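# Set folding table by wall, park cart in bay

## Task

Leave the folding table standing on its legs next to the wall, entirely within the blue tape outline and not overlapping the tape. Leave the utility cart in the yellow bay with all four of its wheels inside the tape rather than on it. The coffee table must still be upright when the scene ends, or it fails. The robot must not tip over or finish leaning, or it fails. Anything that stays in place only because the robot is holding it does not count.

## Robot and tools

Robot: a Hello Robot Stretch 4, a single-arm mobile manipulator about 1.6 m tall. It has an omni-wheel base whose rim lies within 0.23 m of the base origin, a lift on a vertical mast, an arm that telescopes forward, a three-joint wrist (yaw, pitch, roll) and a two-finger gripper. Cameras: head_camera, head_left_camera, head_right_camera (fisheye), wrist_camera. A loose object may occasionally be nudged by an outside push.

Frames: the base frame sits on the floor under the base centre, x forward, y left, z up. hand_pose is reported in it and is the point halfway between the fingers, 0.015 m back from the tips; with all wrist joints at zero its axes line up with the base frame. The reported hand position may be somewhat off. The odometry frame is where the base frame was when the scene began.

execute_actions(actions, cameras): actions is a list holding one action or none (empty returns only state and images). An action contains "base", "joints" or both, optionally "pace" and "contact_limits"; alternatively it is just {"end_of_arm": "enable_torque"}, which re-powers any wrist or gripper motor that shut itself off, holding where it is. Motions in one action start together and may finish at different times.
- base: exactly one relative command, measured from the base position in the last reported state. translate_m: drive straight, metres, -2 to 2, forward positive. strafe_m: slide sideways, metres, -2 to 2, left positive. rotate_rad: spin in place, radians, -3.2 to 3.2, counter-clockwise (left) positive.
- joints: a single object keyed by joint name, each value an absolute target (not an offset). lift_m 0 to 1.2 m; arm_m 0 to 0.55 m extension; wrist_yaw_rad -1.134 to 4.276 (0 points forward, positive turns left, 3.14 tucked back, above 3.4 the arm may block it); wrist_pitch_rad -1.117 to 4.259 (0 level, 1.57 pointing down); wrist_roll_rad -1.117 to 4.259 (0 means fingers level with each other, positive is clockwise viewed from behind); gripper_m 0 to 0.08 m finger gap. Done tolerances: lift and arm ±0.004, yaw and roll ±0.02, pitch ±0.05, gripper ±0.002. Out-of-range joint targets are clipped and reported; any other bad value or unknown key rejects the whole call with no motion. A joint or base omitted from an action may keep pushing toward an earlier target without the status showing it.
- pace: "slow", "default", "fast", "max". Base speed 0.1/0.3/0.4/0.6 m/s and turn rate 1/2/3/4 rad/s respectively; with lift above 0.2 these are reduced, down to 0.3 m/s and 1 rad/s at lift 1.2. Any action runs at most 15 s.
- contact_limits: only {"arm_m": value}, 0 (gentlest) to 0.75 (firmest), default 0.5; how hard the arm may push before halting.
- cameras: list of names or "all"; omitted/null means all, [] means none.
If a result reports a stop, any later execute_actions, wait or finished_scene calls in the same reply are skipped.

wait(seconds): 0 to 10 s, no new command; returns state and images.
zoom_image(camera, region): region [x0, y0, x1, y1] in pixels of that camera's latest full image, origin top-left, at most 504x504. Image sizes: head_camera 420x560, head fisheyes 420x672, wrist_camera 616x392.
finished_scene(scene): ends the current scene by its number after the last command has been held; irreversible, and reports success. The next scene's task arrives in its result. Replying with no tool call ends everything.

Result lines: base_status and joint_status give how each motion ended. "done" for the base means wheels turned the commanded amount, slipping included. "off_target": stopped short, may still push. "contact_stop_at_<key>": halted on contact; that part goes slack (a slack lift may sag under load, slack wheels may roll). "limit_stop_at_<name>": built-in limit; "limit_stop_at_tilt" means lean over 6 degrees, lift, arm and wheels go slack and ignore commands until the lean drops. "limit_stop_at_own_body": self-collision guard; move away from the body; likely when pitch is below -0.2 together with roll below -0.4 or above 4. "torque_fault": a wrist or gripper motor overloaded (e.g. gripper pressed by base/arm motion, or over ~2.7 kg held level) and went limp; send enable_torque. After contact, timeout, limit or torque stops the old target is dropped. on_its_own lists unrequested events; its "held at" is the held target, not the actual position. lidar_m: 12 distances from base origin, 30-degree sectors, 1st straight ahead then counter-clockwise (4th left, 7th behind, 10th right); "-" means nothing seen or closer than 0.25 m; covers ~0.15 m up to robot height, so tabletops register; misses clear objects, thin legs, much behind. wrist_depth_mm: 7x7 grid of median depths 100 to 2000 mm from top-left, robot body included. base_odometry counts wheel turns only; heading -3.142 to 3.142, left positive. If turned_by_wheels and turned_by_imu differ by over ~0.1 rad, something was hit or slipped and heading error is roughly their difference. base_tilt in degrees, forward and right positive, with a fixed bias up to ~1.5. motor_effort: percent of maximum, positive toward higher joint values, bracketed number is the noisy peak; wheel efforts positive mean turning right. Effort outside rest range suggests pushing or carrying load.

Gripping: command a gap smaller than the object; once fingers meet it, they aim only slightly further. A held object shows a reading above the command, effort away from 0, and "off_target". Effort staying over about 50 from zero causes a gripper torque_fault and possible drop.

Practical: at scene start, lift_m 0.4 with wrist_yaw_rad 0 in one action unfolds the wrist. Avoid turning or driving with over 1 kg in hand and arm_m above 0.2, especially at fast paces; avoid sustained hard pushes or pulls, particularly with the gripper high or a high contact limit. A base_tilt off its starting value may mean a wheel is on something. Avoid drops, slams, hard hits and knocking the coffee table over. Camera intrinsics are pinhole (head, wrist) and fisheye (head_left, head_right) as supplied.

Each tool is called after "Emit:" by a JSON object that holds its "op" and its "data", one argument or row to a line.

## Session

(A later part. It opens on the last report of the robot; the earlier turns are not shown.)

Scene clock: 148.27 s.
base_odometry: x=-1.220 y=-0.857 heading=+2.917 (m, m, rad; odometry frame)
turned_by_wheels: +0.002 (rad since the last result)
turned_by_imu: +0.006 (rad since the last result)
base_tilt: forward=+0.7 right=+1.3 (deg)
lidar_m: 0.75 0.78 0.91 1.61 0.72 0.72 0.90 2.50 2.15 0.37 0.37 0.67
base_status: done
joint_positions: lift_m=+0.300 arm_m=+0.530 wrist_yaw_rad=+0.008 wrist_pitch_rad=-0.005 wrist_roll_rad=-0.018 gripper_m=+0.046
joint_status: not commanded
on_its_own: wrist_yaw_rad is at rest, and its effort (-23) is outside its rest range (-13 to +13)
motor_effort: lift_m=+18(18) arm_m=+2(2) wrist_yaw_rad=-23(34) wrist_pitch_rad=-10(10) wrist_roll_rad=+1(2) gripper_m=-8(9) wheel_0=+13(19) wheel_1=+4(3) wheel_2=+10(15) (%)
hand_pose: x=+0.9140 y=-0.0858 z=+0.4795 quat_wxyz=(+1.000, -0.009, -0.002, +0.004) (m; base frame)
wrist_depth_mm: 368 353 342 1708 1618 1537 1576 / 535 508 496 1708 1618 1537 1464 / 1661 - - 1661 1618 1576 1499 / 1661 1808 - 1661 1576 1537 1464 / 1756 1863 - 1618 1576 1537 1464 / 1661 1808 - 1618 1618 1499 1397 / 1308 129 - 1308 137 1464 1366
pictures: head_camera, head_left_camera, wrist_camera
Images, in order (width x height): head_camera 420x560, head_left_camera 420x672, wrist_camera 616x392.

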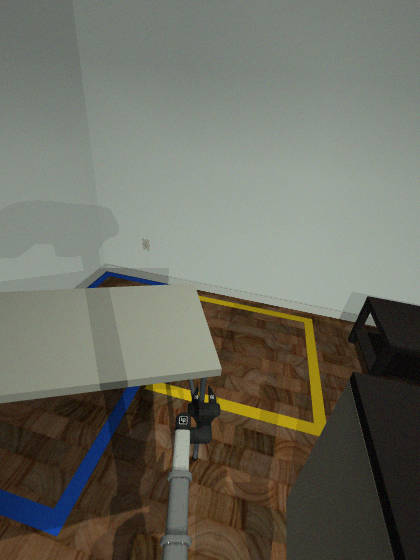

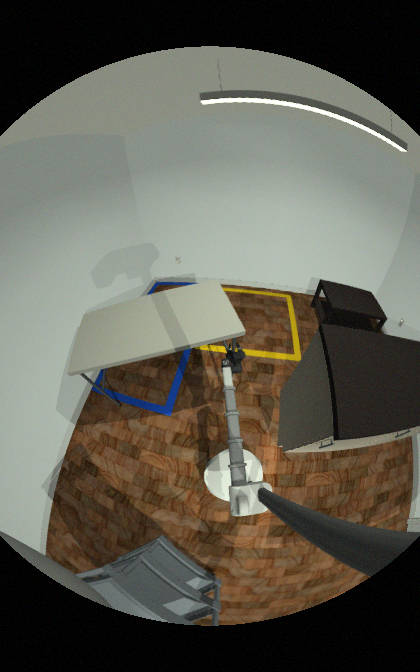

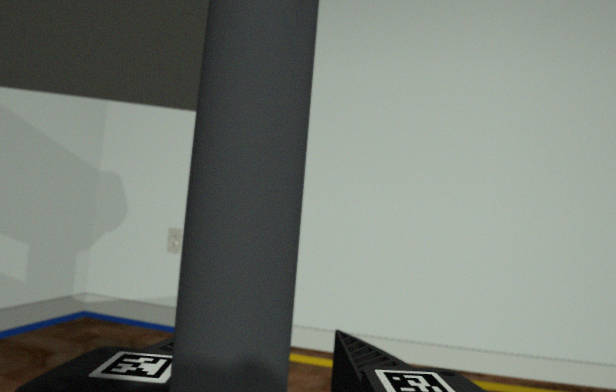

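Emit:
{"op": "execute_actions", "data": {
  "actions": [
    {"base":{"translate_m":0.15},"pace":"slow"}
  ],
  "cameras": ["head_camera","head_left_camera"]
}}

Emit:
{"op": "execute_actions", "data": {
  "actions": [
    {"base":{"translate_m":0.15},"pace":"slow"}
  ],
  "cameras": ["head_camera","head_left_camera"]
}}

Scene clock: 156.23 s.
base_odometry: x=-1.366 y=-0.824 heading=+2.917 (m, m, rad; odometry frame)
turned_by_wheels: +0.000 (rad since the last result)
turned_by_imu: -0.002 (rad since the last result)
base_tilt: forward=+0.7 right=+1.3 (deg)
lidar_m: 0.72 0.72 0.82 1.57 1.83 0.83 1.05 2.55 2.18 0.36 0.41 0.73
base_status: done
joint_positions: lift_m=+0.300 arm_m=+0.530 wrist_yaw_rad=-0.003 wrist_pitch_rad=-0.005 wrist_roll_rad=-0.018 gripper_m=+0.045
joint_status: not commanded
motor_effort: lift_m=+19(18) arm_m=+1(1) wrist_yaw_rad=+8(23) wrist_pitch_rad=-8(8) wrist_roll_rad=+1(1) gripper_m=-2(9) wheel_0=+3(14) wheel_1=+1(5) wheel_2=-6(8) (%)
hand_pose: x=+0.9130 y=-0.0881 z=+0.4795 quat_wxyz=(+1.000, -0.009, -0.002, -0.002) (m; base frame)
wrist_depth_mm: 368 355 345 1499 1537 1430 1366 / 535 512 492 1537 1464 1397 1366 / 1618 1708 - 1537 1464 1430 1366 / 1576 1708 - 1499 1430 1430 1366 / 1661 1618 - 1499 1464 1397 1308 / 1618 1618 - 1430 1430 1336 1281 / 1281 129 - 1281 138 1397 1281
pictures: head_camera, head_left_camera
Images, in order (width x height): head_camera 420x560, head_left_camera 420x672.

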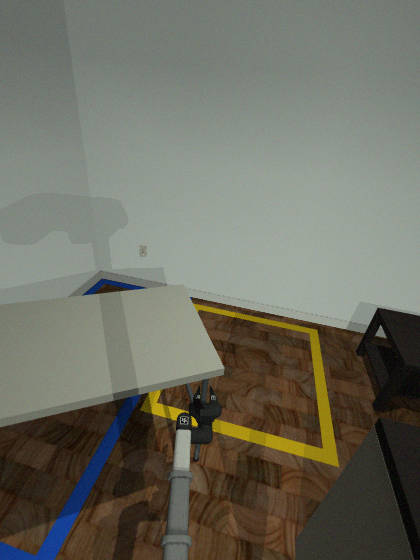

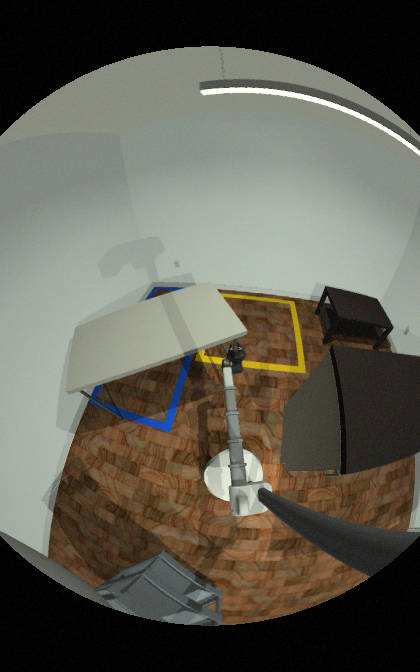

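Scene clock: 159.00 s.
base_odometry: x=-1.512 y=-0.791 heading=+2.917 (m, m, rad; odometry frame)
turned_by_wheels: +0.000 (rad since the last result)
turned_by_imu: -0.001 (rad since the last result)
base_tilt: forward=+0.7 right=+1.3 (deg)
lidar_m: 0.69 0.65 0.72 1.53 1.78 0.96 1.13 2.57 0.38 0.39 0.45 1.87
base_status: done
joint_positions: lift_m=+0.300 arm_m=+0.530 wrist_yaw_rad=-0.003 wrist_pitch_rad=-0.005 wrist_roll_rad=-0.018 gripper_m=+0.045
joint_status: not commanded
motor_effort: lift_m=+19(19) arm_m=+2(2) wrist_yaw_rad=+6(9) wrist_pitch_rad=-8(7) wrist_roll_rad=+1(1) gripper_m=-2(3) wheel_0=+3(5) wheel_1=+3(6) wheel_2=-4(9) (%)
hand_pose: x=+0.9131 y=-0.0880 z=+0.4795 quat_wxyz=(+1.000, -0.009, -0.002, -0.001) (m; base frame)
wrist_depth_mm: 370 355 345 1397 1336 1308 1255 / 976 508 1008 1366 1336 1281 1255 / 1576 1499 - 1366 1308 1281 1229 / 1576 1537 - 1366 1336 1255 1205 / 1576 1430 - 1308 1308 1255 1205 / 1537 1464 - 1336 1281 1255 1182 / 1281 129 - 1336 138 1205 1160
pictures: head_camera, head_left_camera
Images, in order (width x height): head_camera 420x560, head_left_camera 420x672.

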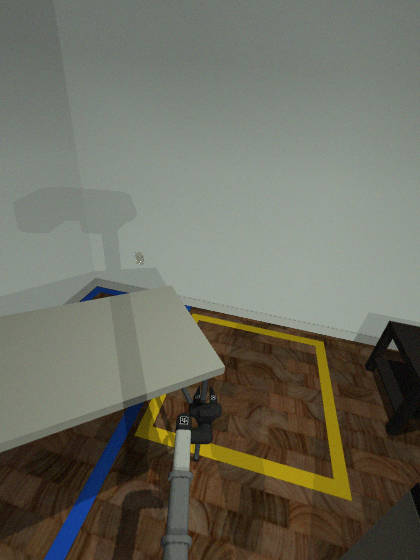

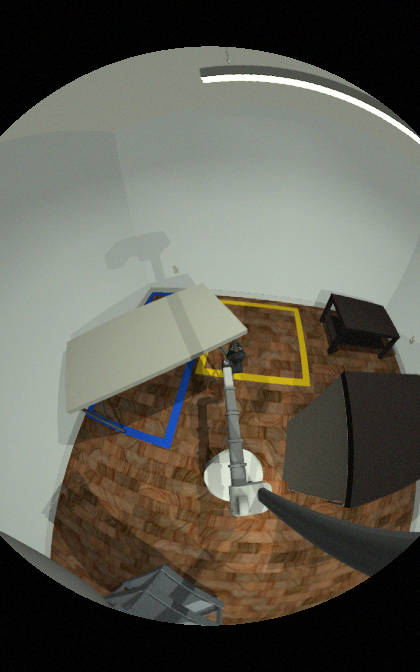

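Emit:
{"op": "execute_actions", "data": {
  "actions": [
    {"base":{"translate_m":0.2},"pace":"slow"}
  ],
  "cameras": ["head_camera"]
}}

Emit:
{"op": "execute_actions", "data": {
  "actions": [
    {"base":{"translate_m":0.15},"pace":"slow"}
  ],
  "cameras": ["head_camera","head_left_camera"]
}}

Scene clock: 172.40 s.
base_odometry: x=-1.707 y=-0.746 heading=+2.918 (m, m, rad; odometry frame)
turned_by_wheels: +0.000 (rad since the last result)
turned_by_imu: -0.002 (rad since the last result)
base_tilt: forward=+0.7 right=+1.3 (deg)
lidar_m: 0.64 0.59 0.61 0.78 1.71 1.12 1.30 0.53 0.44 0.43 0.53 1.90
base_status: done
joint_positions: lift_m=+0.300 arm_m=+0.530 wrist_yaw_rad=-0.002 wrist_pitch_rad=-0.005 wrist_roll_rad=-0.018 gripper_m=+0.045
joint_status: not commanded
motor_effort: lift_m=+19(19) arm_m=+2(2) wrist_yaw_rad=+5(7) wrist_pitch_rad=-10(10) wrist_roll_rad=+0(1) gripper_m=-2(3) wheel_0=+4(7) wheel_1=+3(9) wheel_2=-3(7) (%)
hand_pose: x=+0.9131 y=-0.0878 z=+0.4795 quat_wxyz=(+1.000, -0.009, -0.002, -0.001) (m; base frame)
wrist_depth_mm: 370 364 1308 1182 1182 1138 1060 / 488 1366 1308 1205 1160 1098 1060 / 1430 1366 - 1182 1160 1060 1042 / 1366 1281 - 1182 1118 1078 1042 / 1308 1308 - 1160 1138 1060 1008 / 1336 1308 - 1160 1098 1060 1008 / 1182 128 - 1138 138 1025 1008
pictures: head_camera
Images, in order (width x height): head_camera 420x560.

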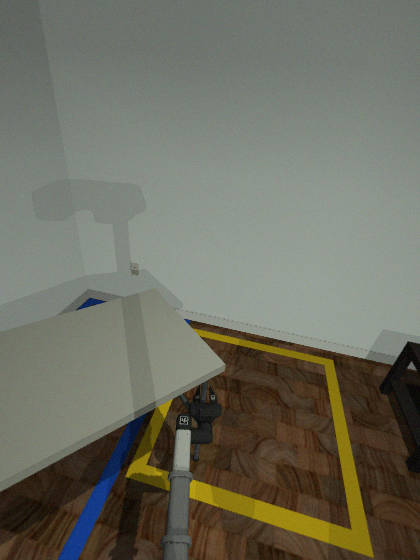

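Scene clock: 175.17 s.
base_odometry: x=-1.853 y=-0.713 heading=+2.918 (m, m, rad; odometry frame)
turned_by_wheels: +0.000 (rad since the last result)
turned_by_imu: +0.000 (rad since the last result)
base_tilt: forward=+0.7 right=+1.4 (deg)
lidar_m: 0.60 0.52 0.51 0.65 1.67 1.29 1.42 0.58 0.47 0.48 1.39 1.76
base_status: done
joint_positions: lift_m=+0.300 arm_m=+0.530 wrist_yaw_rad=-0.001 wrist_pitch_rad=-0.005 wrist_roll_rad=-0.018 gripper_m=+0.045
joint_status: not commanded
motor_effort: lift_m=+18(18) arm_m=+2(2) wrist_yaw_rad=+3(4) wrist_pitch_rad=-9(8) wrist_roll_rad=+1(2) gripper_m=-2(2) wheel_0=+5(7) wheel_1=+2(5) wheel_2=-3(10) (%)
hand_pose: x=+0.9132 y=-0.0877 z=+0.4795 quat_wxyz=(+1.000, -0.009, -0.002, -0.001) (m; base frame)
wrist_depth_mm: 373 1182 1160 1078 1008 991 946 / 477 1182 1138 1042 1008 960 931 / 1229 1182 - 1025 1008 960 931 / 1205 1118 - 1025 991 917 917 / 1160 1160 - 1008 960 946 904 / 1205 1118 - 976 976 917 891 / 1160 128 - 991 138 917 866
pictures: head_camera, head_left_camera
Images, in order (width x height): head_camera 420x560, head_left_camera 420x672.

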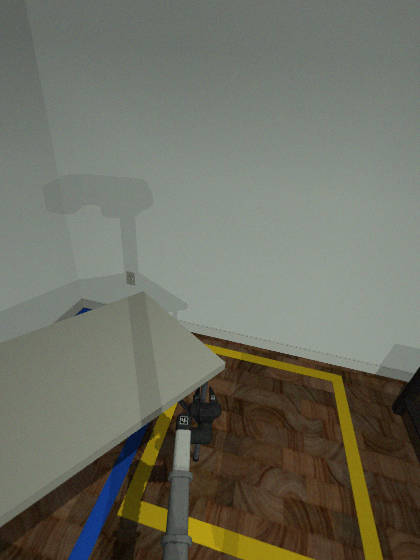

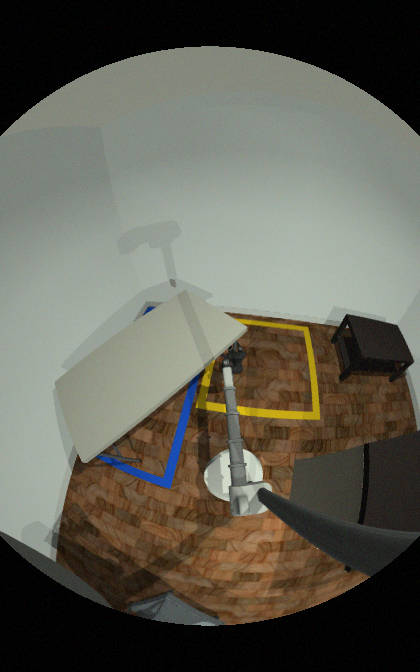

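Emit:
{"op": "execute_actions", "data": {
  "actions": [
    {"joints":{"arm_m":0.05,"gripper_m":0.07}}
  ],
  "cameras": []
}}

Emit:
{"op": "execute_actions", "data": {
  "actions": [
    {"base":{"rotate_rad":-0.5}}
  ],
  "cameras": []
}}

Emit:
{"op": "execute_actions", "data": {
  "actions": [
    {"base":{"translate_m":0.5}}
  ],
  "cameras": []
}}

Emit:
{"op": "execute_actions", "data": {
  "actions": [
    {"base":{"rotate_rad":1.3}}
  ]
}}

Scene clock: 189.73 s.
base_odometry: x=-1.853 y=-0.713 heading=+2.918 (m, m, rad; odometry frame)
turned_by_wheels: +0.000 (rad since the last result)
turned_by_imu: -0.001 (rad since the last result)
base_tilt: forward=+0.7 right=+1.3 (deg)
lidar_m: 0.59 0.53 0.52 0.65 1.65 1.29 1.41 0.57 0.46 0.46 1.39 1.78
base_status: not commanded
joint_positions: lift_m=+0.300 arm_m=+0.051 wrist_yaw_rad=+0.000 wrist_pitch_rad=-0.005 wrist_roll_rad=-0.018 gripper_m=+0.070
joint_status: all done
motor_effort: lift_m=+18(19) arm_m=-5(8) wrist_yaw_rad=-1(4) wrist_pitch_rad=-9(11) wrist_roll_rad=+0(1) gripper_m=+1(2) wheel_0=+2(5) wheel_1=+0(2) wheel_2=-1(3) (%)
hand_pose: x=+0.4344 y=-0.0874 z=+0.4795 quat_wxyz=(+1.000, -0.009, -0.002, +0.000) (m; base frame)
wrist_depth_mm: 366 373 1661 1537 1537 1397 1397 / 525 504 480 554 1430 1397 1336 / 1537 904 1537 1537 1464 1397 1336 / 1576 1661 1537 1499 1430 1397 1336 / 1618 1618 1537 1464 1430 1366 1281 / 1576 1661 1537 1464 1430 1366 1255 / - 120 1205 1430 142 1281 1308
pictures: none
No camera images: the call's "cameras" was empty. Leave "cameras" out to get every camera's image.

Scene clock: 191.00 s.
base_odometry: x=-1.853 y=-0.713 heading=+2.418 (m, m, rad; odometry frame)
turned_by_wheels: -0.500 (rad since the last result)
turned_by_imu: -0.506 (rad since the last result)
base_tilt: forward=+0.7 right=+1.3 (deg)
lidar_m: 1.77 0.59 0.51 0.52 0.65 1.67 1.26 1.43 0.55 0.48 0.47 1.40
base_status: done
joint_positions: lift_m=+0.300 arm_m=+0.051 wrist_yaw_rad=+0.000 wrist_pitch_rad=-0.005 wrist_roll_rad=-0.018 gripper_m=+0.070
joint_status: not commanded
motor_effort: lift_m=+19(19) arm_m=-5(4) wrist_yaw_rad=-1(0) wrist_pitch_rad=-8(9) wrist_roll_rad=+1(1) gripper_m=+2(2) wheel_0=+1(5) wheel_1=+1(6) wheel_2=+0(7) (%)
hand_pose: x=+0.4344 y=-0.0874 z=+0.4795 quat_wxyz=(+1.000, -0.009, -0.002, +0.000) (m; base frame)
wrist_depth_mm: 1308 1430 1464 1661 1708 1863 - / 1308 1430 1464 1618 1808 1863 - / 1308 1397 1499 1618 1708 1921 - / 1255 1366 1499 1576 1661 1808 - / 1281 1336 1430 1576 1808 1808 1921 / 1281 1397 1464 1576 1618 1808 917 / - 120 1255 1430 143 1229 917
pictures: none
No camera images: the call's "cameras" was empty. Leave "cameras" out to get every camera's image.

Scene clock: 194.13 s.
base_odometry: x=-2.228 y=-0.382 heading=+2.418 (m, m, rad; odometry frame)
turned_by_wheels: +0.000 (rad since the last result)
turned_by_imu: -0.002 (rad since the last result)
base_tilt: forward=+0.7 right=+1.4 (deg)
lidar_m: 1.29 0.41 0.33 0.36 0.45 0.87 1.78 0.72 0.49 0.70 1.01 1.05
base_status: done
joint_positions: lift_m=+0.300 arm_m=+0.051 wrist_yaw_rad=+0.000 wrist_pitch_rad=-0.005 wrist_roll_rad=-0.018 gripper_m=+0.070
joint_status: not commanded
motor_effort: lift_m=+19(19) arm_m=-4(5) wrist_yaw_rad=-1(0) wrist_pitch_rad=-8(7) wrist_roll_rad=+1(1) gripper_m=+2(1) wheel_0=+2(9) wheel_1=-1(2) wheel_2=+0(8) (%)
hand_pose: x=+0.4344 y=-0.0874 z=+0.4794 quat_wxyz=(+1.000, -0.009, -0.002, +0.000) (m; base frame)
wrist_depth_mm: 904 976 1025 1098 1182 1308 1397 / 904 960 1025 1098 1160 1281 1366 / 904 946 1025 1098 1160 1229 1430 / 891 946 1008 1078 1182 1255 1366 / 878 931 991 1078 1160 1229 1366 / 878 946 991 1078 1138 1182 1308 / - 120 991 1042 143 1182 1336
pictures: none
No camera images: the call's "cameras" was empty. Leave "cameras" out to get every camera's image.

Scene clock: 196.03 s.
base_odometry: x=-2.228 y=-0.382 heading=-2.565 (m, m, rad; odometry frame)
turned_by_wheels: +1.300 (rad since the last result)
turned_by_imu: +1.295 (rad since the last result)
base_tilt: forward=+0.7 right=+1.3 (deg)
lidar_m: 0.38 0.42 0.64 2.05 1.78 0.51 0.48 1.28 1.01 1.29 1.26 1.32
base_status: done
joint_positions: lift_m=+0.300 arm_m=+0.050 wrist_yaw_rad=+0.000 wrist_pitch_rad=-0.005 wrist_roll_rad=-0.018 gripper_m=+0.070
joint_status: not commanded
motor_effort: lift_m=+19(19) arm_m=-1(5) wrist_yaw_rad=+0(100) wrist_pitch_rad=-9(11) wrist_roll_rad=+1(1) gripper_m=+2(21) wheel_0=-1(26) wheel_1=+0(6) wheel_2=-1(16) (%)
hand_pose: x=+0.4337 y=-0.0875 z=+0.4795 quat_wxyz=(+1.000, -0.009, -0.002, +0.000) (m; base frame)
wrist_depth_mm: 355 166 336 1618 1499 1205 1008 / 500 168 477 1661 1537 1182 976 / 1118 683 1366 1618 1499 1138 976 / 1078 1281 1430 1618 1464 1138 960 / 621 1255 1366 1618 1430 1138 960 / 151 1229 1397 1576 1397 1098 946 / - 120 640 1430 142 1042 917
pictures: head_camera, head_left_camera, head_right_camera, wrist_camera
Images, in order (width x height): head_camera 420x560, head_left_camera 420x672, head_right_camera 420x672, wrist_camera 616x392.

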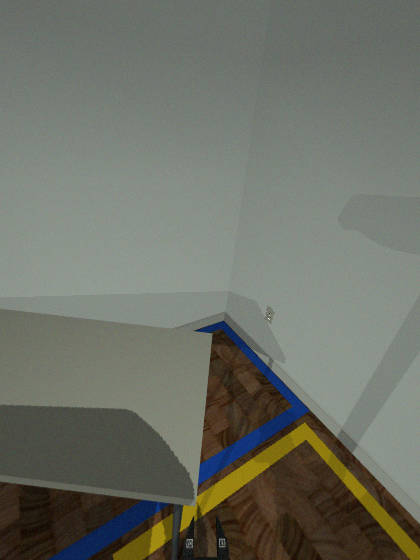

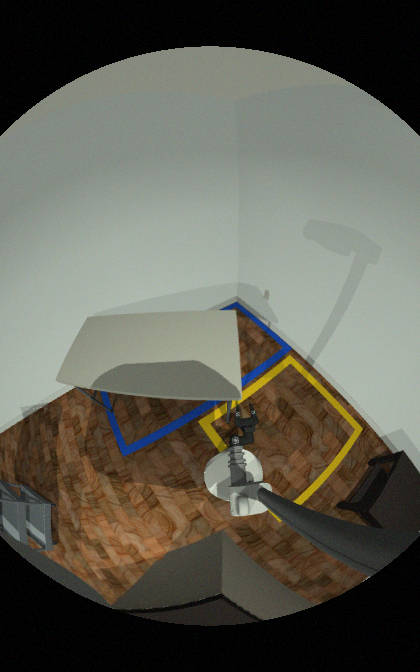

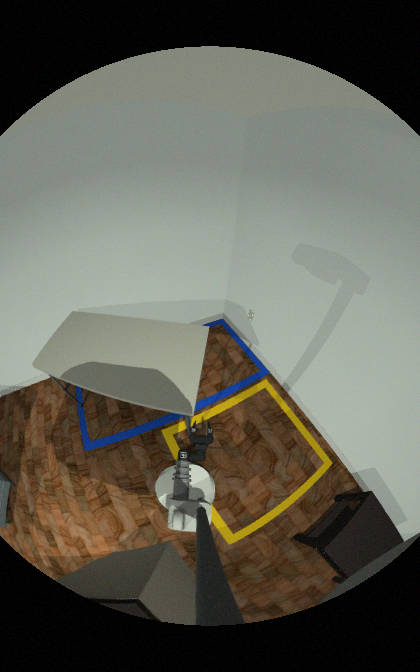

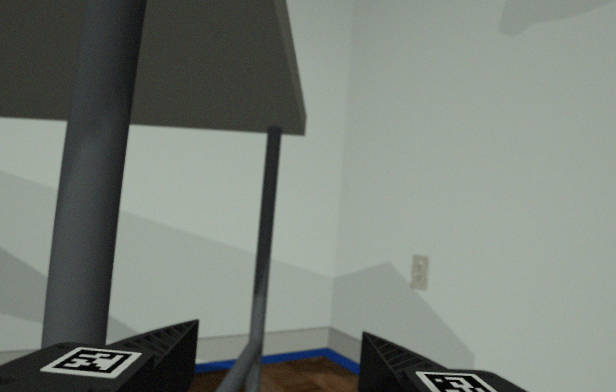

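Emit:
{"op": "execute_actions", "data": {
  "actions": [
    {"base":{"translate_m":-0.06}}
  ],
  "cameras": []
}}

Emit:
{"op": "execute_actions", "data": {
  "actions": [
    {"base":{"strafe_m":0.09},"pace":"slow"}
  ],
  "cameras": ["wrist_camera"]
}}

Emit:
{"op": "execute_actions", "data": {
  "actions": [
    {"joints":{"arm_m":0.3},"pace":"slow"}
  ],
  "cameras": ["head_camera","wrist_camera"]
}}

Scene clock: 206.37 s.
base_odometry: x=-2.178 y=-0.349 heading=-2.566 (m, m, rad; odometry frame)
turned_by_wheels: +0.000 (rad since the last result)
turned_by_imu: -0.001 (rad since the last result)
base_tilt: forward=+0.7 right=+1.3 (deg)
lidar_m: 0.45 0.49 0.74 1.87 1.77 0.46 0.45 1.23 0.97 1.17 1.30 1.36
base_status: done
joint_positions: lift_m=+0.300 arm_m=+0.050 wrist_yaw_rad=+0.000 wrist_pitch_rad=-0.005 wrist_roll_rad=-0.018 gripper_m=+0.070
joint_status: not commanded
motor_effort: lift_m=+19(19) arm_m=-1(1) wrist_yaw_rad=+0(0) wrist_pitch_rad=-10(8) wrist_roll_rad=+1(1) gripper_m=+2(2) wheel_0=-2(4) wheel_1=+0(3) wheel_2=+0(8) (%)
hand_pose: x=+0.4337 y=-0.0875 z=+0.4795 quat_wxyz=(+1.000, -0.009, -0.002, +0.000) (m; base frame)
wrist_depth_mm: 366 325 334 1756 1576 1205 1008 / 521 427 480 1661 1537 1182 1008 / 1182 226 1397 1708 1499 1205 1008 / 1138 1229 1499 1661 1499 1182 976 / 1182 222 1430 1708 1430 1138 991 / 1160 214 1430 1708 1397 1160 960 / - 120 691 1397 143 1078 946
pictures: none
No camera images: the call's "cameras" was empty. Leave "cameras" out to get every camera's image.

Scene clock: 208.40 s.
base_odometry: x=-2.129 y=-0.425 heading=-2.566 (m, m, rad; odometry frame)
turned_by_wheels: +0.000 (rad since the last result)
turned_by_imu: -0.001 (rad since the last result)
base_tilt: forward=+0.7 right=+1.3 (deg)
lidar_m: 0.46 0.49 0.73 1.85 1.67 0.50 0.43 0.88 1.07 1.27 1.36 0.49
base_status: done
joint_positions: lift_m=+0.300 arm_m=+0.050 wrist_yaw_rad=+0.000 wrist_pitch_rad=-0.005 wrist_roll_rad=-0.018 gripper_m=+0.070
joint_status: not commanded
motor_effort: lift_m=+19(19) arm_m=-1(1) wrist_yaw_rad=+0(0) wrist_pitch_rad=-9(9) wrist_roll_rad=+2(1) gripper_m=+2(2) wheel_0=-3(8) wheel_1=+1(5) wheel_2=+0(3) (%)
hand_pose: x=+0.4337 y=-0.0875 z=+0.4795 quat_wxyz=(+1.000, -0.009, -0.002, +0.000) (m; base frame)
wrist_depth_mm: 366 347 336 293 1537 1308 1098 / 530 500 480 387 1576 1308 1060 / 1098 1182 1366 229 1618 1255 1078 / 1118 1281 1430 723 1618 1255 1042 / 1138 1255 1430 223 1537 1229 1042 / 1118 1255 1397 707 1499 1182 1008 / - 120 1229 597 143 1138 1008
pictures: wrist_camera
Images, in order (width x height): wrist_camera 616x392.

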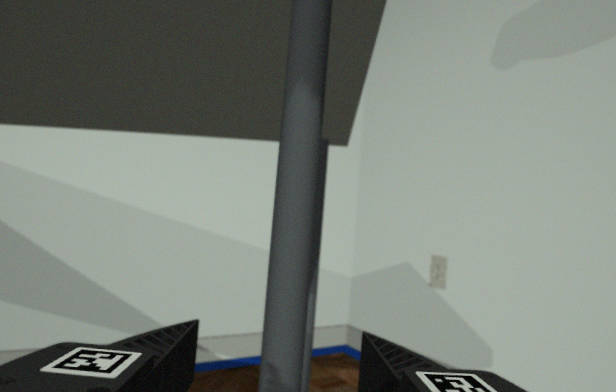

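Scene clock: 212.20 s.
base_odometry: x=-2.129 y=-0.425 heading=-2.566 (m, m, rad; odometry frame)
turned_by_wheels: +0.000 (rad since the last result)
turned_by_imu: -0.001 (rad since the last result)
base_tilt: forward=+0.6 right=+1.3 (deg)
lidar_m: 0.54 0.58 0.82 1.86 1.68 0.51 0.43 0.87 1.04 1.29 1.36 1.44
base_status: not commanded
joint_positions: lift_m=+0.300 arm_m=+0.299 wrist_yaw_rad=-0.005 wrist_pitch_rad=-0.005 wrist_roll_rad=-0.018 gripper_m=+0.070
joint_status: all done
on_its_own: wrist_yaw_rad is at rest, and its effort (+15) is outside its rest range (-13 to +13)
motor_effort: lift_m=+19(19) arm_m=+7(8) wrist_yaw_rad=+15(15) wrist_pitch_rad=-7(8) wrist_roll_rad=+1(0) gripper_m=+1(2) wheel_0=-2(3) wheel_1=+1(1) wheel_2=-6(5) (%)
hand_pose: x=+0.6818 y=-0.0886 z=+0.4796 quat_wxyz=(+1.000, -0.009, -0.003, -0.003) (m; base frame)
wrist_depth_mm: 370 353 338 - 1499 1182 960 / 530 512 488 - 1464 1182 960 / 960 1060 1182 - 1397 1138 960 / 960 1060 1205 - 1366 1138 917 / 976 1060 1205 - 1336 1098 946 / 960 1060 1182 - 1308 1078 904 / - 120 1160 - 143 1042 904
pictures: head_camera, wrist_camera
Images, in order (width x height): head_camera 420x560, wrist_camera 616x392.

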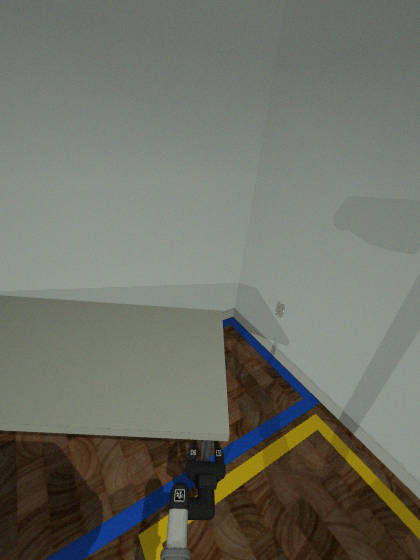

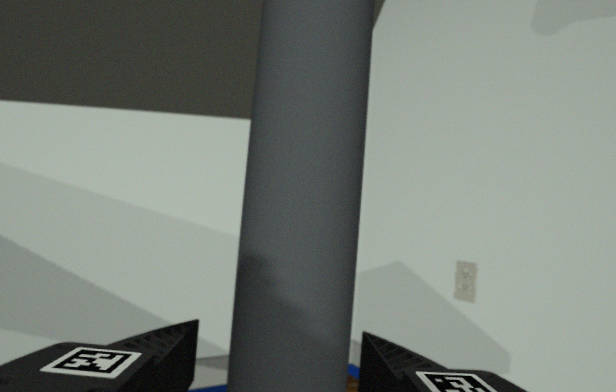

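Emit:
{"op": "execute_actions", "data": {
  "actions": [
    {"joints":{"arm_m":0.1}}
  ],
  "cameras": []
}}

Emit:
{"op": "execute_actions", "data": {
  "actions": [
    {"base":{"strafe_m":0.3},"joints":{"arm_m":0.0},"pace":"slow"}
  ],
  "cameras": ["head_left_camera"]
}}

Emit:
{"op": "execute_actions", "data": {
  "actions": [
    {"base":{"rotate_rad":-0.42},"pace":"slow"}
  ],
  "cameras": ["head_camera","head_left_camera","wrist_camera"]
}}

Scene clock: 224.63 s.
base_odometry: x=-2.129 y=-0.425 heading=-2.566 (m, m, rad; odometry frame)
turned_by_wheels: +0.000 (rad since the last result)
turned_by_imu: +0.000 (rad since the last result)
base_tilt: forward=+0.6 right=+1.3 (deg)
lidar_m: 0.54 0.60 0.82 1.85 1.67 0.50 0.43 0.91 1.05 1.28 1.36 1.43
base_status: not commanded
joint_positions: lift_m=+0.300 arm_m=+0.101 wrist_yaw_rad=+0.000 wrist_pitch_rad=-0.005 wrist_roll_rad=-0.018 gripper_m=+0.070
joint_status: all done
motor_effort: lift_m=+19(19) arm_m=-5(6) wrist_yaw_rad=-2(15) wrist_pitch_rad=-8(9) wrist_roll_rad=+0(1) gripper_m=+2(2) wheel_0=-2(2) wheel_1=+1(1) wheel_2=+1(5) (%)
hand_pose: x=+0.4844 y=-0.0874 z=+0.4795 quat_wxyz=(+1.000, -0.009, -0.002, +0.000) (m; base frame)
wrist_depth_mm: 366 351 338 303 1537 1281 1098 / 525 504 484 399 1618 1255 1060 / 1060 1182 831 691 1618 1255 1042 / 1098 1229 1366 1499 1499 1205 1025 / 1098 1205 1366 1464 1537 1229 1025 / 1060 1205 1366 1618 1464 1205 991 / - 120 1281 1255 142 1138 991
pictures: none
No camera images: the call's "cameras" was empty. Leave "cameras" out to get every camera's image.

Scene clock: 228.77 s.
base_odometry: x=-1.966 y=-0.676 heading=-2.566 (m, m, rad; odometry frame)
turned_by_wheels: +0.000 (rad since the last result)
turned_by_imu: -0.001 (rad since the last result)
base_tilt: forward=+0.7 right=+1.3 (deg)
lidar_m: 0.54 0.60 0.84 1.75 1.38 0.74 0.53 0.51 1.34 1.50 1.64 0.59
base_status: done
joint_positions: lift_m=+0.300 arm_m=+0.001 wrist_yaw_rad=+0.000 wrist_pitch_rad=-0.005 wrist_roll_rad=-0.018 gripper_m=+0.070
joint_status: all done
motor_effort: lift_m=+19(19) arm_m=-5(3) wrist_yaw_rad=+0(1) wrist_pitch_rad=-8(10) wrist_roll_rad=+0(1) gripper_m=+1(2) wheel_0=-3(7) wheel_1=+1(4) wheel_2=+0(2) (%)
hand_pose: x=+0.3847 y=-0.0874 z=+0.4795 quat_wxyz=(+1.000, -0.009, -0.002, +0.000) (m; base frame)
wrist_depth_mm: 366 347 349 345 349 351 820 / 521 500 477 452 436 407 392 / 1025 904 809 759 683 647 504 / 1042 1138 1308 1537 1708 1576 1255 / 1025 1138 1308 1499 1708 1537 1281 / 1008 1138 1308 1499 1661 1499 1281 / - 120 1255 1430 143 1366 1255
pictures: head_left_camera
Images, in order (width x height): head_left_camera 420x672.

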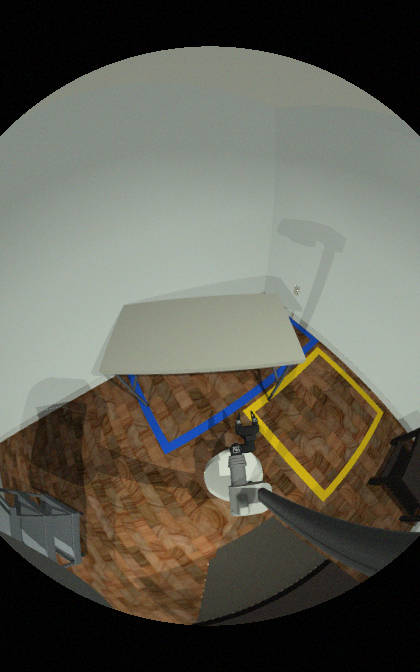

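Scene clock: 230.33 s.
base_odometry: x=-1.965 y=-0.676 heading=-2.986 (m, m, rad; odometry frame)
turned_by_wheels: -0.420 (rad since the last result)
turned_by_imu: -0.425 (rad since the last result)
base_tilt: forward=+0.7 right=+1.4 (deg)
lidar_m: 0.57 0.53 0.61 0.95 1.39 1.40 0.68 0.52 0.49 1.33 1.65 1.64
base_status: done
joint_positions: lift_m=+0.300 arm_m=+0.001 wrist_yaw_rad=+0.000 wrist_pitch_rad=-0.005 wrist_roll_rad=-0.018 gripper_m=+0.070
joint_status: not commanded
motor_effort: lift_m=+19(19) arm_m=-5(5) wrist_yaw_rad=-2(1) wrist_pitch_rad=-10(10) wrist_roll_rad=+2(1) gripper_m=+1(2) wheel_0=+2(5) wheel_1=+1(1) wheel_2=+0(4) (%)
hand_pose: x=+0.3847 y=-0.0874 z=+0.4795 quat_wxyz=(+1.000, -0.009, -0.002, +0.000) (m; base frame)
wrist_depth_mm: 366 368 399 1708 1537 1336 1205 / 521 500 473 459 1430 1308 1182 / 1182 904 820 1618 1499 1336 1182 / 1205 1464 1756 1618 1499 1308 1138 / 1229 1430 1756 1576 1430 1255 1138 / 1229 1464 1756 1537 1430 1281 1118 / - 120 1160 1336 142 1205 1118
pictures: head_camera, head_left_camera, wrist_camera
Images, in order (width x height): head_camera 420x560, head_left_camera 420x672, wrist_camera 616x392.

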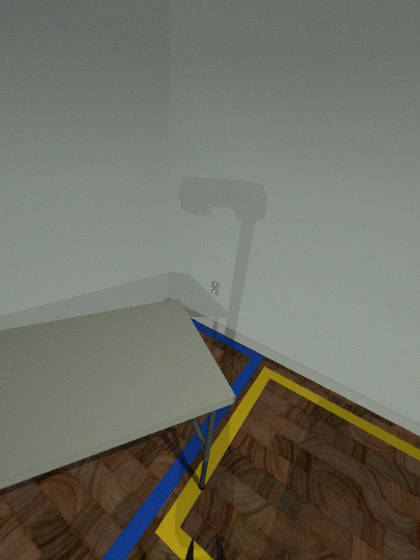

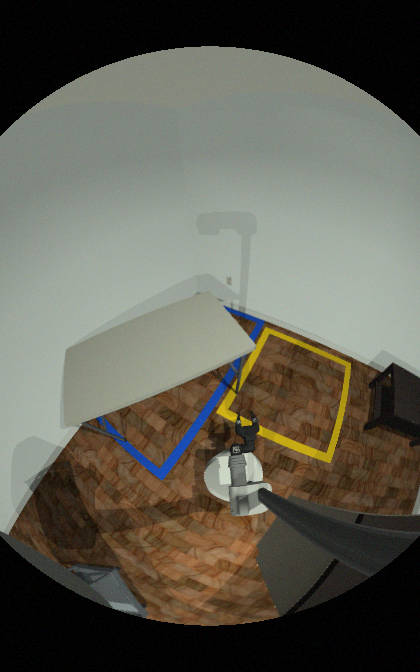

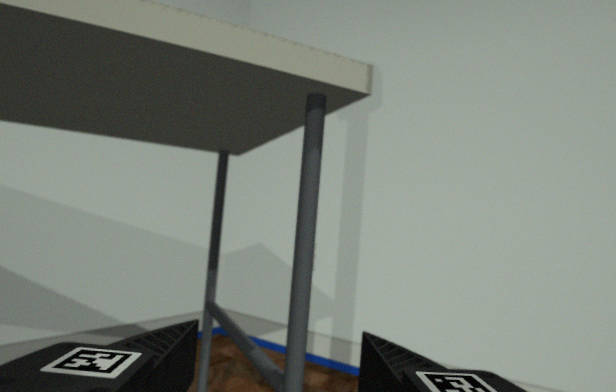

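Emit:
{"op": "execute_actions", "data": {
  "actions": [
    {"joints":{"arm_m":0.3},"pace":"slow"}
  ],
  "cameras": ["head_left_camera","wrist_camera"]
}}

Emit:
{"op": "execute_actions", "data": {
  "actions": [
    {"joints":{"arm_m":0.45},"pace":"slow","contact_limits":{"arm_m":0.35}}
  ],
  "cameras": ["head_camera","head_left_camera"]
}}

Scene clock: 241.83 s.
base_odometry: x=-1.965 y=-0.676 heading=-2.986 (m, m, rad; odometry frame)
turned_by_wheels: +0.000 (rad since the last result)
turned_by_imu: -0.001 (rad since the last result)
base_tilt: forward=+0.7 right=+1.3 (deg)
lidar_m: 0.55 0.55 0.60 0.94 1.39 1.39 0.65 0.51 0.50 1.35 1.66 1.65
base_status: not commanded
joint_positions: lift_m=+0.300 arm_m=+0.299 wrist_yaw_rad=+0.000 wrist_pitch_rad=-0.005 wrist_roll_rad=-0.018 gripper_m=+0.070
joint_status: all done
motor_effort: lift_m=+19(19) arm_m=+5(6) wrist_yaw_rad=-1(2) wrist_pitch_rad=-10(8) wrist_roll_rad=+1(2) gripper_m=+2(1) wheel_0=+2(2) wheel_1=+1(1) wheel_2=+0(0) (%)
hand_pose: x=+0.6827 y=-0.0874 z=+0.4795 quat_wxyz=(+1.000, -0.009, -0.002, +0.000) (m; base frame)
wrist_depth_mm: 370 353 340 312 1255 1118 1025 / 530 508 488 436 1281 1098 976 / 1060 1255 1576 1397 1205 1118 976 / 1025 1281 1576 1397 1205 1060 960 / 1042 1281 1499 181 1182 1042 960 / 1060 1255 1499 176 1182 1042 931 / - 120 1255 177 143 1025 931
pictures: head_left_camera, wrist_camera
Images, in order (width x height): head_left_camera 420x672, wrist_camera 616x392.

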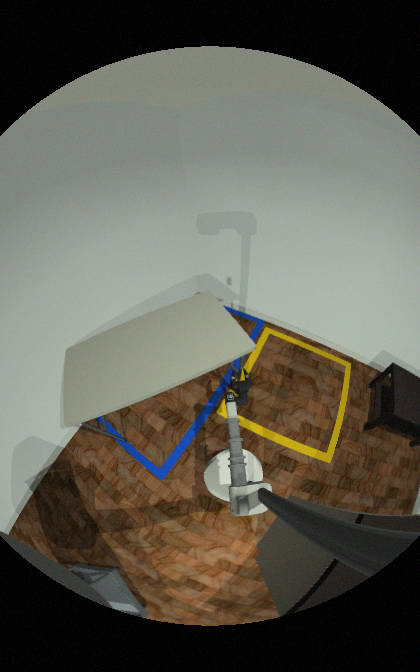

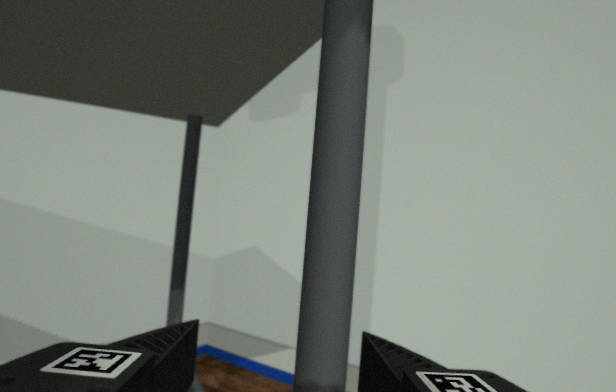

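Scene clock: 244.60 s.
base_odometry: x=-1.965 y=-0.676 heading=-2.986 (m, m, rad; odometry frame)
turned_by_wheels: +0.000 (rad since the last result)
turned_by_imu: -0.001 (rad since the last result)
base_tilt: forward=+0.7 right=+1.3 (deg)
lidar_m: 0.61 0.58 0.64 0.94 1.40 1.40 0.67 0.50 0.50 1.33 1.64 1.64
base_status: not commanded
joint_positions: lift_m=+0.300 arm_m=+0.449 wrist_yaw_rad=-0.004 wrist_pitch_rad=-0.005 wrist_roll_rad=-0.018 gripper_m=+0.070
joint_status: all done
motor_effort: lift_m=+19(19) arm_m=+7(9) wrist_yaw_rad=+10(11) wrist_pitch_rad=-7(11) wrist_roll_rad=+1(1) gripper_m=+1(2) wheel_0=+2(2) wheel_1=+1(1) wheel_2=-3(4) (%)
contact_limits: arm_m 0.35
hand_pose: x=+0.8321 y=-0.0882 z=+0.4796 quat_wxyz=(+1.000, -0.009, -0.003, -0.002) (m; base frame)
wrist_depth_mm: 368 355 340 1308 - 991 917 / 904 508 1397 1281 - 976 891 / 976 1138 1397 1308 - 991 878 / 991 1118 1397 1255 - 960 866 / 991 1182 1397 1229 - 946 854 / 991 1138 1366 1229 - 931 842 / - 120 1255 1182 - 891 820
pictures: head_camera, head_left_camera
Images, in order (width x height): head_camera 420x560, head_left_camera 420x672.

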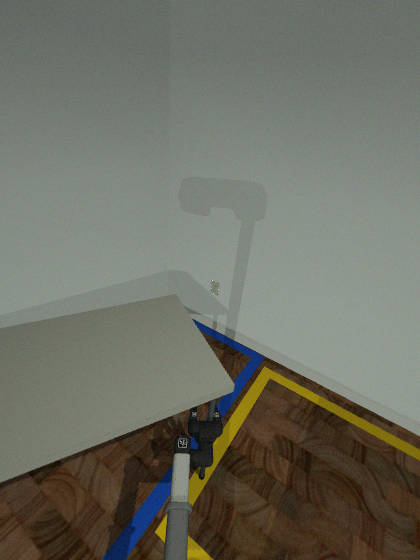

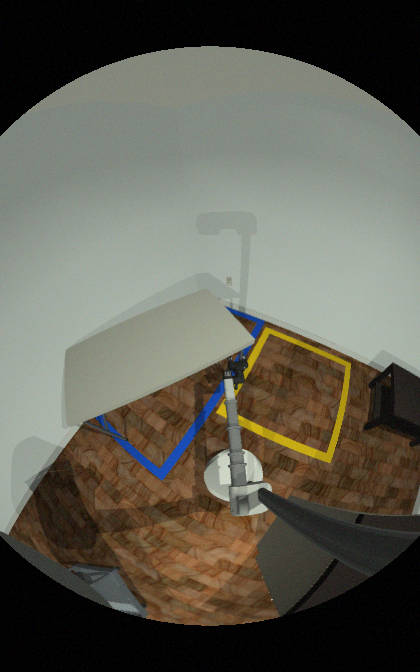

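Emit:
{"op": "execute_actions", "data": {
  "actions": [
    {"joints":{"arm_m":0.55},"pace":"slow","contact_limits":{"arm_m":0.35}}
  ],
  "cameras": []
}}

Emit:
{"op": "execute_actions", "data": {
  "actions": [
    {"base":{"translate_m":0.15},"pace":"slow"}
  ],
  "cameras": ["head_camera","head_left_camera","head_right_camera"]
}}

Scene clock: 254.53 s.
base_odometry: x=-1.965 y=-0.676 heading=-2.986 (m, m, rad; odometry frame)
turned_by_wheels: +0.000 (rad since the last result)
turned_by_imu: -0.001 (rad since the last result)
base_tilt: forward=+0.7 right=+1.3 (deg)
lidar_m: 0.67 0.63 0.66 1.53 1.42 1.40 0.66 0.51 0.49 1.32 1.63 1.63
base_status: not commanded
joint_positions: lift_m=+0.300 arm_m=+0.549 wrist_yaw_rad=-0.004 wrist_pitch_rad=-0.005 wrist_roll_rad=-0.018 gripper_m=+0.070
joint_status: all done
motor_effort: lift_m=+19(19) arm_m=+7(7) wrist_yaw_rad=+9(11) wrist_pitch_rad=-10(8) wrist_roll_rad=+1(2) gripper_m=+2(1) wheel_0=+2(2) wheel_1=+1(2) wheel_2=-4(3) (%)
contact_limits: arm_m 0.35
hand_pose: x=+0.9320 y=-0.0882 z=+0.4796 quat_wxyz=(+1.000, -0.009, -0.003, -0.002) (m; base frame)
wrist_depth_mm: 370 351 364 1229 - 931 831 / 878 508 1336 1205 - 891 809 / 917 1042 1336 1182 - 904 820 / 931 1118 1366 1138 - 891 788 / 931 1138 1281 1138 - 866 788 / 960 1160 1229 1138 - 866 778 / - 119 1205 1098 - 831 768
pictures: none
No camera images: the call's "cameras" was empty. Leave "cameras" out to get every camera's image.

Scene clock: 257.30 s.
base_odometry: x=-2.113 y=-0.700 heading=-2.985 (m, m, rad; odometry frame)
turned_by_wheels: +0.000 (rad since the last result)
turned_by_imu: -0.001 (rad since the last result)
base_tilt: forward=+0.7 right=+1.4 (deg)
lidar_m: 0.61 0.56 0.57 0.74 1.70 1.51 0.79 0.60 0.63 1.32 1.55 1.50
base_status: done
joint_positions: lift_m=+0.300 arm_m=+0.549 wrist_yaw_rad=-0.003 wrist_pitch_rad=-0.005 wrist_roll_rad=-0.018 gripper_m=+0.070
joint_status: not commanded
motor_effort: lift_m=+19(19) arm_m=+7(7) wrist_yaw_rad=+8(10) wrist_pitch_rad=-6(7) wrist_roll_rad=+1(1) gripper_m=+2(2) wheel_0=+4(6) wheel_1=+3(9) wheel_2=-3(8) (%)
hand_pose: x=+0.9321 y=-0.0881 z=+0.4796 quat_wxyz=(+1.000, -0.009, -0.003, -0.002) (m; base frame)
wrist_depth_mm: 373 351 1182 1060 - 820 732 / 492 991 1182 1042 - 788 715 / 809 1008 1160 1042 - 788 707 / 820 1042 1182 1008 - 768 699 / 820 1042 1118 1008 - 759 691 / 820 1025 1138 1008 - 750 676 / - 120 1042 976 - 723 676
pictures: head_camera, head_left_camera, head_right_camera
Images, in order (width x height): head_camera 420x560, head_left_camera 420x672, head_right_camera 420x672.

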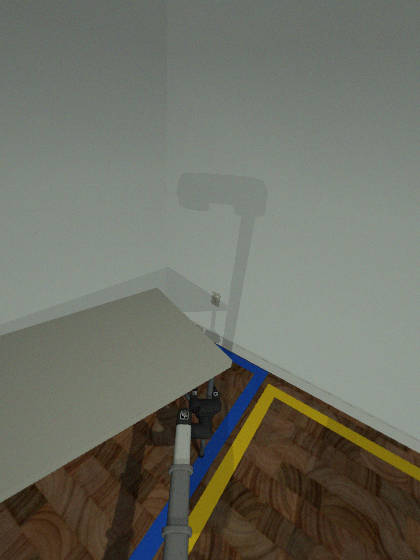

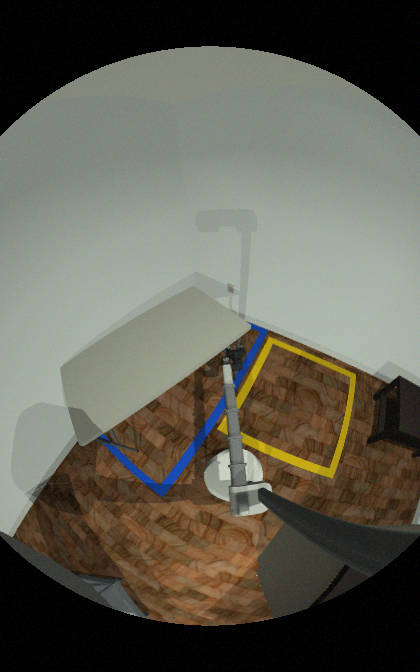

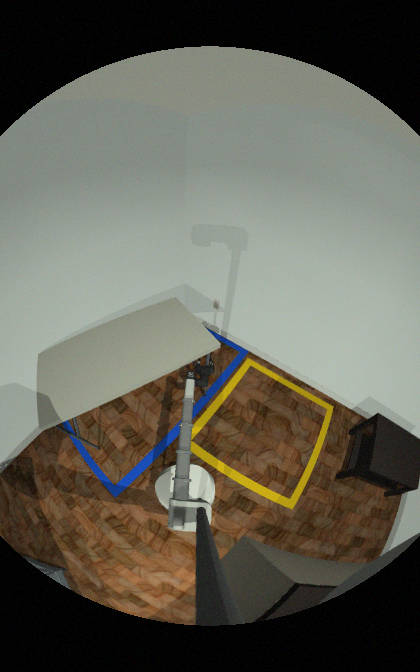

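Emit:
{"op": "execute_actions", "data": {
  "actions": [
    {"joints":{"arm_m":0.0},"base":{"translate_m":-0.15}}
  ],
  "cameras": []
}}

Emit:
{"op": "execute_actions", "data": {
  "actions": [
    {"base":{"rotate_rad":0.5}}
  ]
}}

Scene clock: 265.03 s.
base_odometry: x=-1.965 y=-0.676 heading=-2.986 (m, m, rad; odometry frame)
turned_by_wheels: +0.000 (rad since the last result)
turned_by_imu: -0.001 (rad since the last result)
base_tilt: forward=+0.7 right=+1.3 (deg)
lidar_m: 0.77 0.68 0.70 1.52 1.39 1.41 0.65 0.52 0.51 1.31 1.65 1.63
base_status: done
joint_positions: lift_m=+0.300 arm_m=+0.001 wrist_yaw_rad=+0.000 wrist_pitch_rad=-0.005 wrist_roll_rad=-0.018 gripper_m=+0.070
joint_status: all done
motor_effort: lift_m=+19(19) arm_m=-5(7) wrist_yaw_rad=+0(9) wrist_pitch_rad=-12(10) wrist_roll_rad=+1(1) gripper_m=+1(2) wheel_0=-1(7) wheel_1=+0(6) wheel_2=-2(8) (%)
hand_pose: x=+0.3847 y=-0.0874 z=+0.4794 quat_wxyz=(+1.000, -0.009, -0.002, +0.000) (m; base frame)
wrist_depth_mm: 1138 1499 1756 1808 1537 1366 1229 / 525 549 1661 1756 1499 1308 1182 / 1138 904 820 788 1430 1336 1205 / 1205 1464 1808 1618 1499 1281 1138 / 1205 1430 1808 1576 1430 1255 1160 / 1229 1464 1808 1576 1397 1255 1138 / - 120 1308 1397 143 1229 1118
pictures: none
No camera images: the call's "cameras" was empty. Leave "cameras" out to get every camera's image.

Scene clock: 266.30 s.
base_odometry: x=-1.965 y=-0.676 heading=-2.486 (m, m, rad; odometry frame)
turned_by_wheels: +0.500 (rad since the last result)
turned_by_imu: +0.506 (rad since the last result)
base_tilt: forward=+0.7 right=+1.3 (deg)
lidar_m: 0.68 0.70 1.52 1.40 1.39 0.68 0.51 0.49 1.33 1.64 1.64 0.75
base_status: done
joint_positions: lift_m=+0.300 arm_m=+0.001 wrist_yaw_rad=+0.000 wrist_pitch_rad=-0.005 wrist_roll_rad=-0.018 gripper_m=+0.070
joint_status: not commanded
motor_effort: lift_m=+19(19) arm_m=-5(5) wrist_yaw_rad=-1(2) wrist_pitch_rad=-10(11) wrist_roll_rad=+1(1) gripper_m=+1(1) wheel_0=-2(5) wheel_1=-1(4) wheel_2=+1(8) (%)
hand_pose: x=+0.3847 y=-0.0874 z=+0.4794 quat_wxyz=(+1.000, -0.009, -0.002, +0.000) (m; base frame)
wrist_depth_mm: 723 1118 1281 1430 1708 1808 1397 / 517 496 484 504 525 1618 1397 / 931 891 831 759 707 647 603 / 1025 1118 1229 1430 1576 1661 1336 / 1060 1138 1281 1464 1618 1661 1308 / 1025 1138 1229 1397 1537 1537 1336 / - 120 1205 1336 143 1499 676
pictures: head_camera, head_left_camera, head_right_camera, wrist_camera
Images, in order (width x height): head_camera 420x560, head_left_camera 420x672, head_right_camera 420x672, wrist_camera 616x392.

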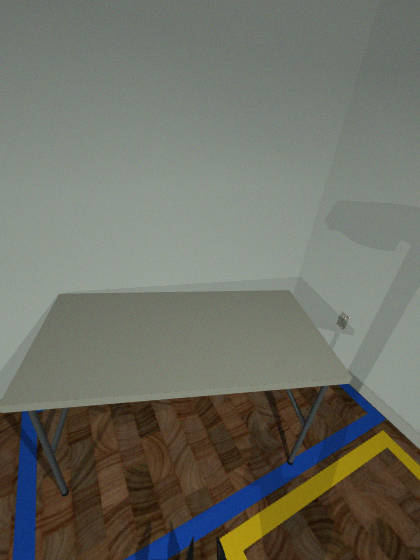

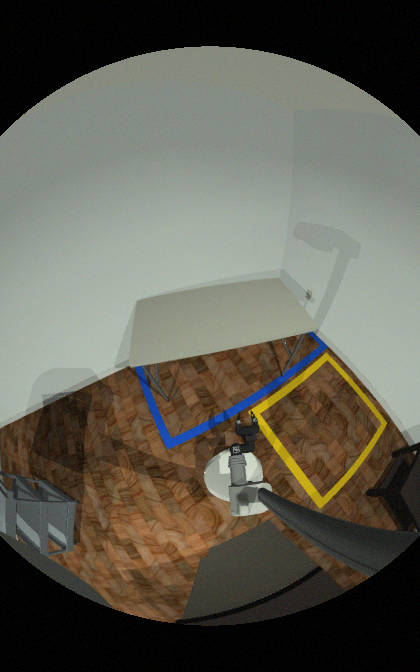

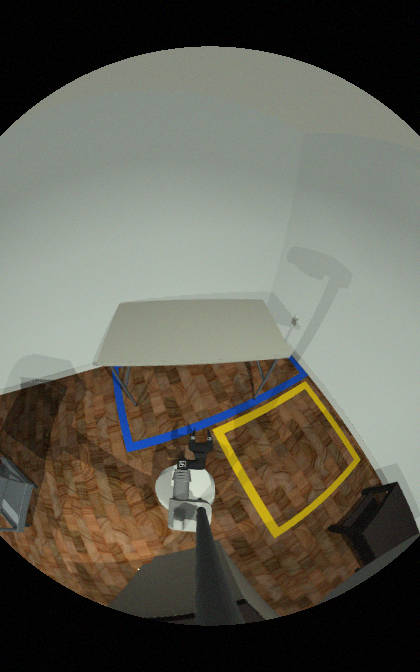

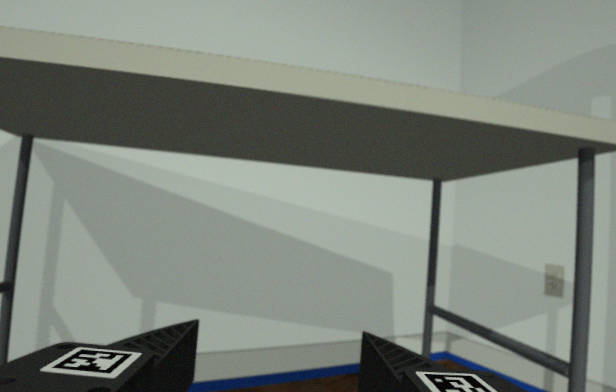

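Emit:
{"op": "execute_actions", "data": {
  "actions": [
    {"base":{"rotate_rad":-0.3},"joints":{"arm_m":0.2}}
  ],
  "cameras": ["head_camera","wrist_camera"]
}}

Scene clock: 274.27 s.
base_odometry: x=-1.965 y=-0.676 heading=-2.786 (m, m, rad; odometry frame)
turned_by_wheels: -0.300 (rad since the last result)
turned_by_imu: -0.305 (rad since the last result)
base_tilt: forward=+0.7 right=+1.3 (deg)
lidar_m: 0.70 0.68 0.74 1.69 1.37 1.55 0.58 0.50 0.50 1.33 1.63 0.92
base_status: done
joint_positions: lift_m=+0.300 arm_m=+0.199 wrist_yaw_rad=+0.000 wrist_pitch_rad=-0.005 wrist_roll_rad=-0.018 gripper_m=+0.070
joint_status: all done
motor_effort: lift_m=+19(19) arm_m=+5(4) wrist_yaw_rad=-1(0) wrist_pitch_rad=-9(8) wrist_roll_rad=+1(1) gripper_m=+1(1) wheel_0=+1(4) wheel_1=-1(6) wheel_2=+1(8) (%)
hand_pose: x=+0.5828 y=-0.0874 z=+0.4795 quat_wxyz=(+1.000, -0.009, -0.002, +0.000) (m; base frame)
wrist_depth_mm: 368 353 362 418 1576 1308 1118 / 525 504 480 459 469 1205 1138 / 960 1060 831 768 723 1182 1098 / 991 1118 1366 1661 1430 1229 1078 / 991 1098 1336 1618 1464 1229 1060 / 960 1118 1336 1537 1430 1205 1042 / - 120 1281 1336 142 1138 1042
pictures: head_camera, wrist_camera
Images, in order (width x height): head_camera 420x560, wrist_camera 616x392.

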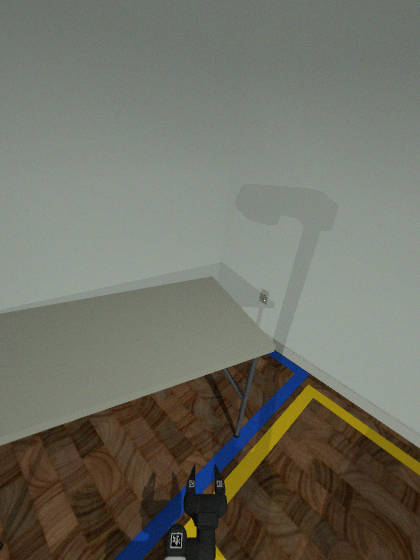

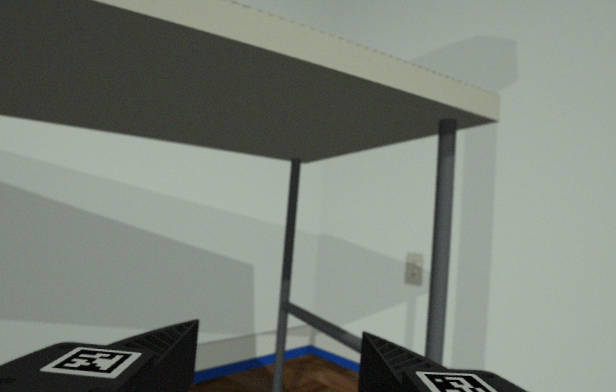

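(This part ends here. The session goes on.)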